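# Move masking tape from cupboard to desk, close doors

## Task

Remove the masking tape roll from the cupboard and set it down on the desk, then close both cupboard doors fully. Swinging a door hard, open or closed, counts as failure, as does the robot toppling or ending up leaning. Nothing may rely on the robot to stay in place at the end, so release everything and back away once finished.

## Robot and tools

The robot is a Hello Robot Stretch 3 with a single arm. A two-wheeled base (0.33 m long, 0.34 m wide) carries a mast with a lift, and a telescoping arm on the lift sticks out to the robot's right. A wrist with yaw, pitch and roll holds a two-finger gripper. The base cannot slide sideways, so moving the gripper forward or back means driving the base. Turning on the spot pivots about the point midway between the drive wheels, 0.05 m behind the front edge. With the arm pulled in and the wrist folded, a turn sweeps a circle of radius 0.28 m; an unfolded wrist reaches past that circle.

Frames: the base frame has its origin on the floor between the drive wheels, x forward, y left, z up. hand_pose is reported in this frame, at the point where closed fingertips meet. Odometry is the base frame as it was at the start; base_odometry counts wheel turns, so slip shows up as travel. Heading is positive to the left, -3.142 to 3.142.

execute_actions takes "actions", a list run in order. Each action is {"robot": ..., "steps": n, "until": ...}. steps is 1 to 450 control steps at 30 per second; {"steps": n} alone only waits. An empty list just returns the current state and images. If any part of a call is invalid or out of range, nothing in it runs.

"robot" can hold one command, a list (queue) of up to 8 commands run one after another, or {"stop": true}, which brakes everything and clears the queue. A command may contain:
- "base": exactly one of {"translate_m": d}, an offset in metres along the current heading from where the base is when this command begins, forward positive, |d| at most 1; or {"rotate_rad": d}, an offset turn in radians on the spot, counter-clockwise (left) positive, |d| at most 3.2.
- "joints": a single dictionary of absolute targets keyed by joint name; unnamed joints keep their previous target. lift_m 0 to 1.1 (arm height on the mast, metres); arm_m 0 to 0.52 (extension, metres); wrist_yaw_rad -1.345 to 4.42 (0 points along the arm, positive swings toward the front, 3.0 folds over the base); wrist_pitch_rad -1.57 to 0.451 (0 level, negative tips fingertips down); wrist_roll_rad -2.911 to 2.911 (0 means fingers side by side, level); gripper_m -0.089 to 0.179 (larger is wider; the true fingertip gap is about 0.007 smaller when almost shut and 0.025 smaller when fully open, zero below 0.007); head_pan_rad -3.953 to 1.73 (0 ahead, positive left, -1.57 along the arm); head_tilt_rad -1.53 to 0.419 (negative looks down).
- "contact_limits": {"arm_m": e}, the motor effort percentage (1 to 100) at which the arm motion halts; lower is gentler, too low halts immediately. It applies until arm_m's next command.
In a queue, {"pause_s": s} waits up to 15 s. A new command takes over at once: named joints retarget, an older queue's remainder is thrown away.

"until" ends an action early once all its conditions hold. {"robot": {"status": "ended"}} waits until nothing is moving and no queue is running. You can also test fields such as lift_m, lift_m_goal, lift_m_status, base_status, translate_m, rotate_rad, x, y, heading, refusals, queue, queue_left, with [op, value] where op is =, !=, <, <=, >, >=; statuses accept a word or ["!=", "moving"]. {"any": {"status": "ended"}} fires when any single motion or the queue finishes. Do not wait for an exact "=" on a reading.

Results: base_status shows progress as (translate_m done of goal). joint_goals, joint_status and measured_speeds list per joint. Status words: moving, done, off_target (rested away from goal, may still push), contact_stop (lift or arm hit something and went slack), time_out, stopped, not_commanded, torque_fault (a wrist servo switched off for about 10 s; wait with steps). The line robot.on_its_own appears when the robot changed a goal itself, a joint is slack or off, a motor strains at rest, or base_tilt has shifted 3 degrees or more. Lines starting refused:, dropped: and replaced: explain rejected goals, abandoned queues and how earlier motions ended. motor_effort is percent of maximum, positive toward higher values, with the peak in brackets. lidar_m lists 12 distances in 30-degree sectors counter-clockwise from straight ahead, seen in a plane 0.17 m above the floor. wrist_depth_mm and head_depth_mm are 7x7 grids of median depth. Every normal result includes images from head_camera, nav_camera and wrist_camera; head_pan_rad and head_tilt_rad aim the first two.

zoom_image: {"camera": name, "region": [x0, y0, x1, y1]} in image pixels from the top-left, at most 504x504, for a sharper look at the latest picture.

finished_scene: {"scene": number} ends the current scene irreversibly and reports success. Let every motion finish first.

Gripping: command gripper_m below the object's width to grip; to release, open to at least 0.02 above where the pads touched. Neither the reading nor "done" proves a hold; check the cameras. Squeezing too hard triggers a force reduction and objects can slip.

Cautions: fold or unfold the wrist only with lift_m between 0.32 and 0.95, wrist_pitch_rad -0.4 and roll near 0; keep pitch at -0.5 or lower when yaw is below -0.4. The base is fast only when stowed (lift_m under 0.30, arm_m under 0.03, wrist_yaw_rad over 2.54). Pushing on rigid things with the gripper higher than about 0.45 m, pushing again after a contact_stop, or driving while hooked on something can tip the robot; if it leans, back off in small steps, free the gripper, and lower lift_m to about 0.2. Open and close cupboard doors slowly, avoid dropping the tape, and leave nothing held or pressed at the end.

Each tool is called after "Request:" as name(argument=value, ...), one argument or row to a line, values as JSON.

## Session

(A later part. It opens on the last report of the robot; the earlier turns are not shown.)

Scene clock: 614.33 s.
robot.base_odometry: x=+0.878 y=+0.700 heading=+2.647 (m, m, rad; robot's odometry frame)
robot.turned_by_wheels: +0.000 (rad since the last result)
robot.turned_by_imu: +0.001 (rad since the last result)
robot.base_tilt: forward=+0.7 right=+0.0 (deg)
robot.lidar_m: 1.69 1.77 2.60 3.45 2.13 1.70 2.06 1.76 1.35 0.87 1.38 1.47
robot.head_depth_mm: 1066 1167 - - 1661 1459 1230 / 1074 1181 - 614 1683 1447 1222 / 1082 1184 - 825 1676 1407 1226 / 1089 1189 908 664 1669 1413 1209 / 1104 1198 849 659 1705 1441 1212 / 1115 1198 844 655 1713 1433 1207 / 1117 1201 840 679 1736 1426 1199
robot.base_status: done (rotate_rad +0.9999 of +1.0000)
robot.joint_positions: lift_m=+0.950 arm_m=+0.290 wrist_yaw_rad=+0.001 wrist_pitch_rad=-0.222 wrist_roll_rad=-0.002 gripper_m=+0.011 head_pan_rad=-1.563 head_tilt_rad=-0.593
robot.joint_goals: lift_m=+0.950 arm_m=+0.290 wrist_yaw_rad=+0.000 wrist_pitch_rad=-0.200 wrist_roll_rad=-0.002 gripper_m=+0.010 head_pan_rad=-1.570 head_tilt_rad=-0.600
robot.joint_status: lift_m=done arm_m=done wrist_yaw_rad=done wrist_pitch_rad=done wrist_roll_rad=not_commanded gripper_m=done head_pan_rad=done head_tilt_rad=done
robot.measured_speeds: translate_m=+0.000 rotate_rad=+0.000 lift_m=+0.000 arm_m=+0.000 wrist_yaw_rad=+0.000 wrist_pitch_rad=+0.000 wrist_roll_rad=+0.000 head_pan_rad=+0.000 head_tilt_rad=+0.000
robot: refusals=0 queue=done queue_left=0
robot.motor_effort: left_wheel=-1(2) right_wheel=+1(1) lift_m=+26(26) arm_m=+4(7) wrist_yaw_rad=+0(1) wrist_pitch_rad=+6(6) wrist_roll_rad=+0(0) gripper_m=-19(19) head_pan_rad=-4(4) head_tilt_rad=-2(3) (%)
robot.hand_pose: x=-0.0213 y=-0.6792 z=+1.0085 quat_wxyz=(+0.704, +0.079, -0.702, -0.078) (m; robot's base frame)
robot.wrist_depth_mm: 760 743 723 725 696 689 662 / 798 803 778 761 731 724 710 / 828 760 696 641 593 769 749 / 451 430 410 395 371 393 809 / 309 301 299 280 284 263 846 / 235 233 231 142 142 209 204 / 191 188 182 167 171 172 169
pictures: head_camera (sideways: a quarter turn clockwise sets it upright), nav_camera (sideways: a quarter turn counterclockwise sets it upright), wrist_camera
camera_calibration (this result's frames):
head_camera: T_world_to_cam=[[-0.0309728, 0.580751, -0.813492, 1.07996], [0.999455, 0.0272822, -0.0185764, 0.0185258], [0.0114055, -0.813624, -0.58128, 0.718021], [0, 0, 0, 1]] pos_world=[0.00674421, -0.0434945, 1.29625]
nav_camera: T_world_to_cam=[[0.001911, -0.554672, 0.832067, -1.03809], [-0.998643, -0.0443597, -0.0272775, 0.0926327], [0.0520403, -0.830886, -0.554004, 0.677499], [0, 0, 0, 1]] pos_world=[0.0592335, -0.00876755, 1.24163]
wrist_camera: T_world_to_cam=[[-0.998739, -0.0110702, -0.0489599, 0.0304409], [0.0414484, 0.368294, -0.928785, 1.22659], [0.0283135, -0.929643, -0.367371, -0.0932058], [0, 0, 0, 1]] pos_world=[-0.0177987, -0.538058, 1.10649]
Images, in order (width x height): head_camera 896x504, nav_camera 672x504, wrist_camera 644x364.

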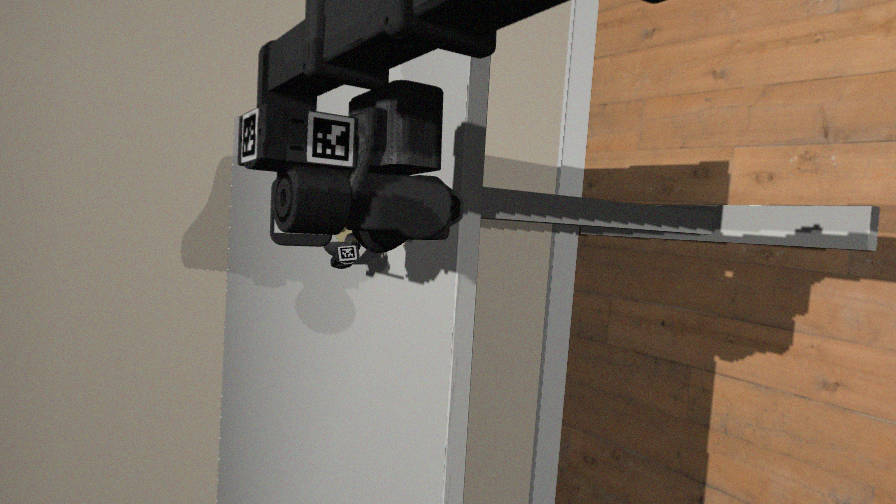

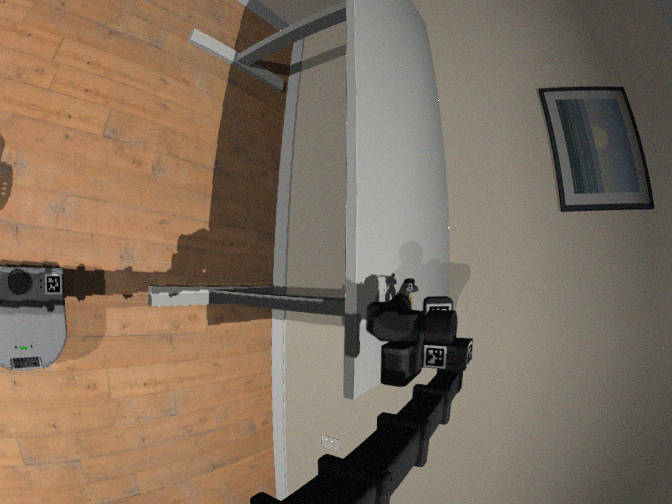

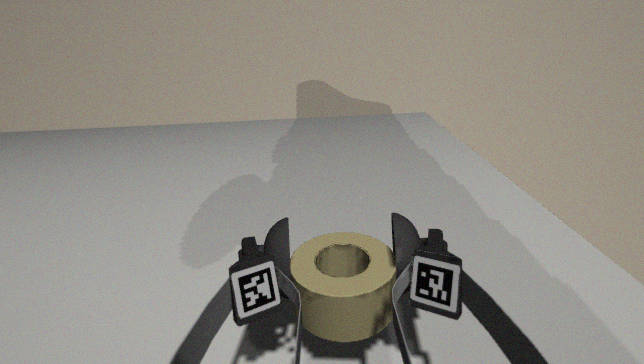

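Request:
execute_actions(
  actions=[
    {"robot":[{"joints":{"lift_m":0.922}},{"joints":{"gripper_m":0.10}},{"joints":{"lift_m":0.93,"arm_m":0.03}}],"steps":400,"until":{"robot":{"status":"ended"}}},
  ],
)

Scene clock: 622.80 s.
robot.base_odometry: x=+0.878 y=+0.700 heading=+2.647 (m, m, rad; robot's odometry frame)
robot.turned_by_wheels: +0.000 (rad since the last result)
robot.turned_by_imu: +0.001 (rad since the last result)
robot.base_tilt: forward=+0.8 right=+0.0 (deg)
robot.lidar_m: 1.69 1.78 2.60 3.46 2.12 1.71 2.06 1.77 1.34 0.87 1.39 1.48
robot.head_depth_mm: 1064 1173 1317 1418 - - - / 1073 1176 877 641 1664 - - / 1086 1174 866 639 - - - / 1094 1183 859 661 1701 1407 1215 / 1101 1199 850 657 1705 1430 1210 / 1112 1203 848 656 1710 1433 1209 / 1118 1210 837 682 1733 1422 1204
robot.base_status: done (rotate_rad +0.9999 of +1.0000)
robot.joint_positions: lift_m=+0.930 arm_m=+0.030 wrist_yaw_rad=+0.001 wrist_pitch_rad=-0.220 wrist_roll_rad=-0.002 gripper_m=+0.100 head_pan_rad=-1.563 head_tilt_rad=-0.593
robot.joint_goals: lift_m=+0.930 arm_m=+0.030 wrist_yaw_rad=+0.000 wrist_pitch_rad=-0.200 wrist_roll_rad=-0.002 gripper_m=+0.100 head_pan_rad=-1.570 head_tilt_rad=-0.600
robot.joint_status: lift_m=done arm_m=done wrist_yaw_rad=done wrist_pitch_rad=done wrist_roll_rad=not_commanded gripper_m=done head_pan_rad=done head_tilt_rad=done
robot.measured_speeds: translate_m=+0.000 rotate_rad=+0.000 lift_m=+0.000 arm_m=+0.000 wrist_yaw_rad=+0.000 wrist_pitch_rad=+0.000 wrist_roll_rad=+0.000 head_pan_rad=+0.000 head_tilt_rad=+0.000
robot: refusals=0 queue=done queue_left=0
robot.motor_effort: left_wheel=-2(2) right_wheel=+1(0) lift_m=+26(28) arm_m=-4(0) wrist_yaw_rad=-1(1) wrist_pitch_rad=+6(6) wrist_roll_rad=+0(0) gripper_m=+1(81) head_pan_rad=-4(4) head_tilt_rad=-2(2) (%)
robot.hand_pose: x=-0.0213 y=-0.4202 z=+0.9890 quat_wxyz=(+0.704, +0.078, -0.702, -0.078) (m; robot's base frame)
robot.wrist_depth_mm: - - 992 936 925 936 903 / - - - 963 979 965 957 / 738 660 612 567 528 - - / 396 380 359 342 327 321 - / 311 305 294 294 697 279 - / - - - - - - - / - - - - - - -
pictures: head_camera (sideways: a quarter turn clockwise sets it upright), nav_camera (sideways: a quarter turn counterclockwise sets it upright), wrist_camera
camera_calibration (this result's frames):
head_camera: T_world_to_cam=[[-0.0309728, 0.580751, -0.813492, 1.07996], [0.999455, 0.0272822, -0.0185764, 0.0185258], [0.0114055, -0.813624, -0.58128, 0.718021], [0, 0, 0, 1]] pos_world=[0.00674421, -0.0434945, 1.29625]
nav_camera: T_world_to_cam=[[0.001911, -0.554672, 0.832067, -1.03809], [-0.998643, -0.0443597, -0.0272775, 0.0926327], [0.0520403, -0.830886, -0.554004, 0.677499], [0, 0, 0, 1]] pos_world=[0.0592335, -0.00876755, 1.24163]
wrist_camera: T_world_to_cam=[[-0.998741, -0.0110177, -0.048941, 0.0323204], [0.0415021, 0.366578, -0.929461, 1.11302], [0.0281812, -0.930322, -0.365659, 0.138408], [0, 0, 0, 1]] pos_world=[-0.0178135, -0.278889, 1.0867]
Images, in order (width x height): head_camera 896x504, nav_camera 672x504, wrist_camera 644x364.

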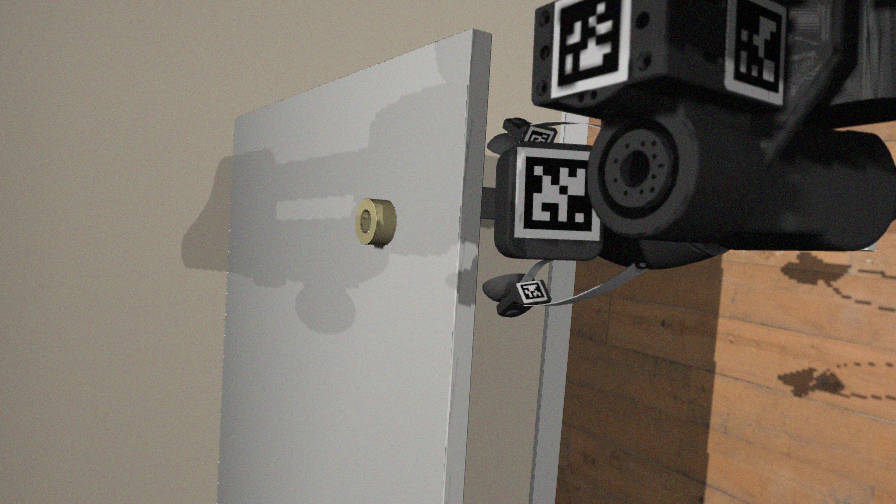

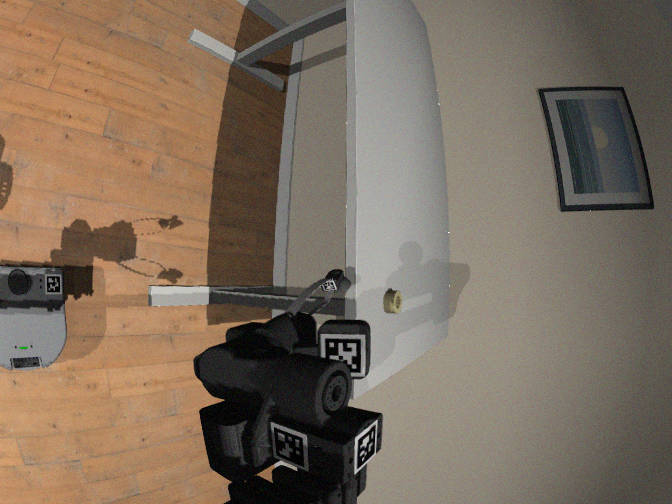

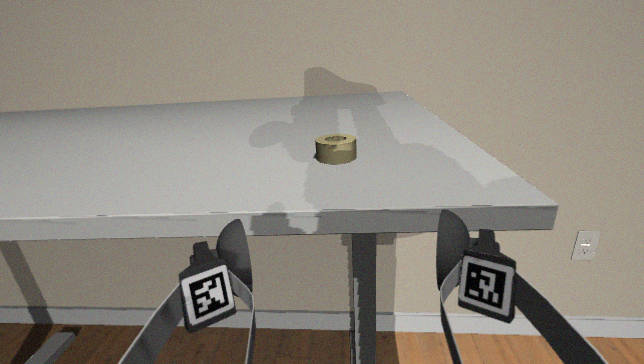

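Request:
finished_scene(
  scene=2,
)

The scene is finished: the task was done.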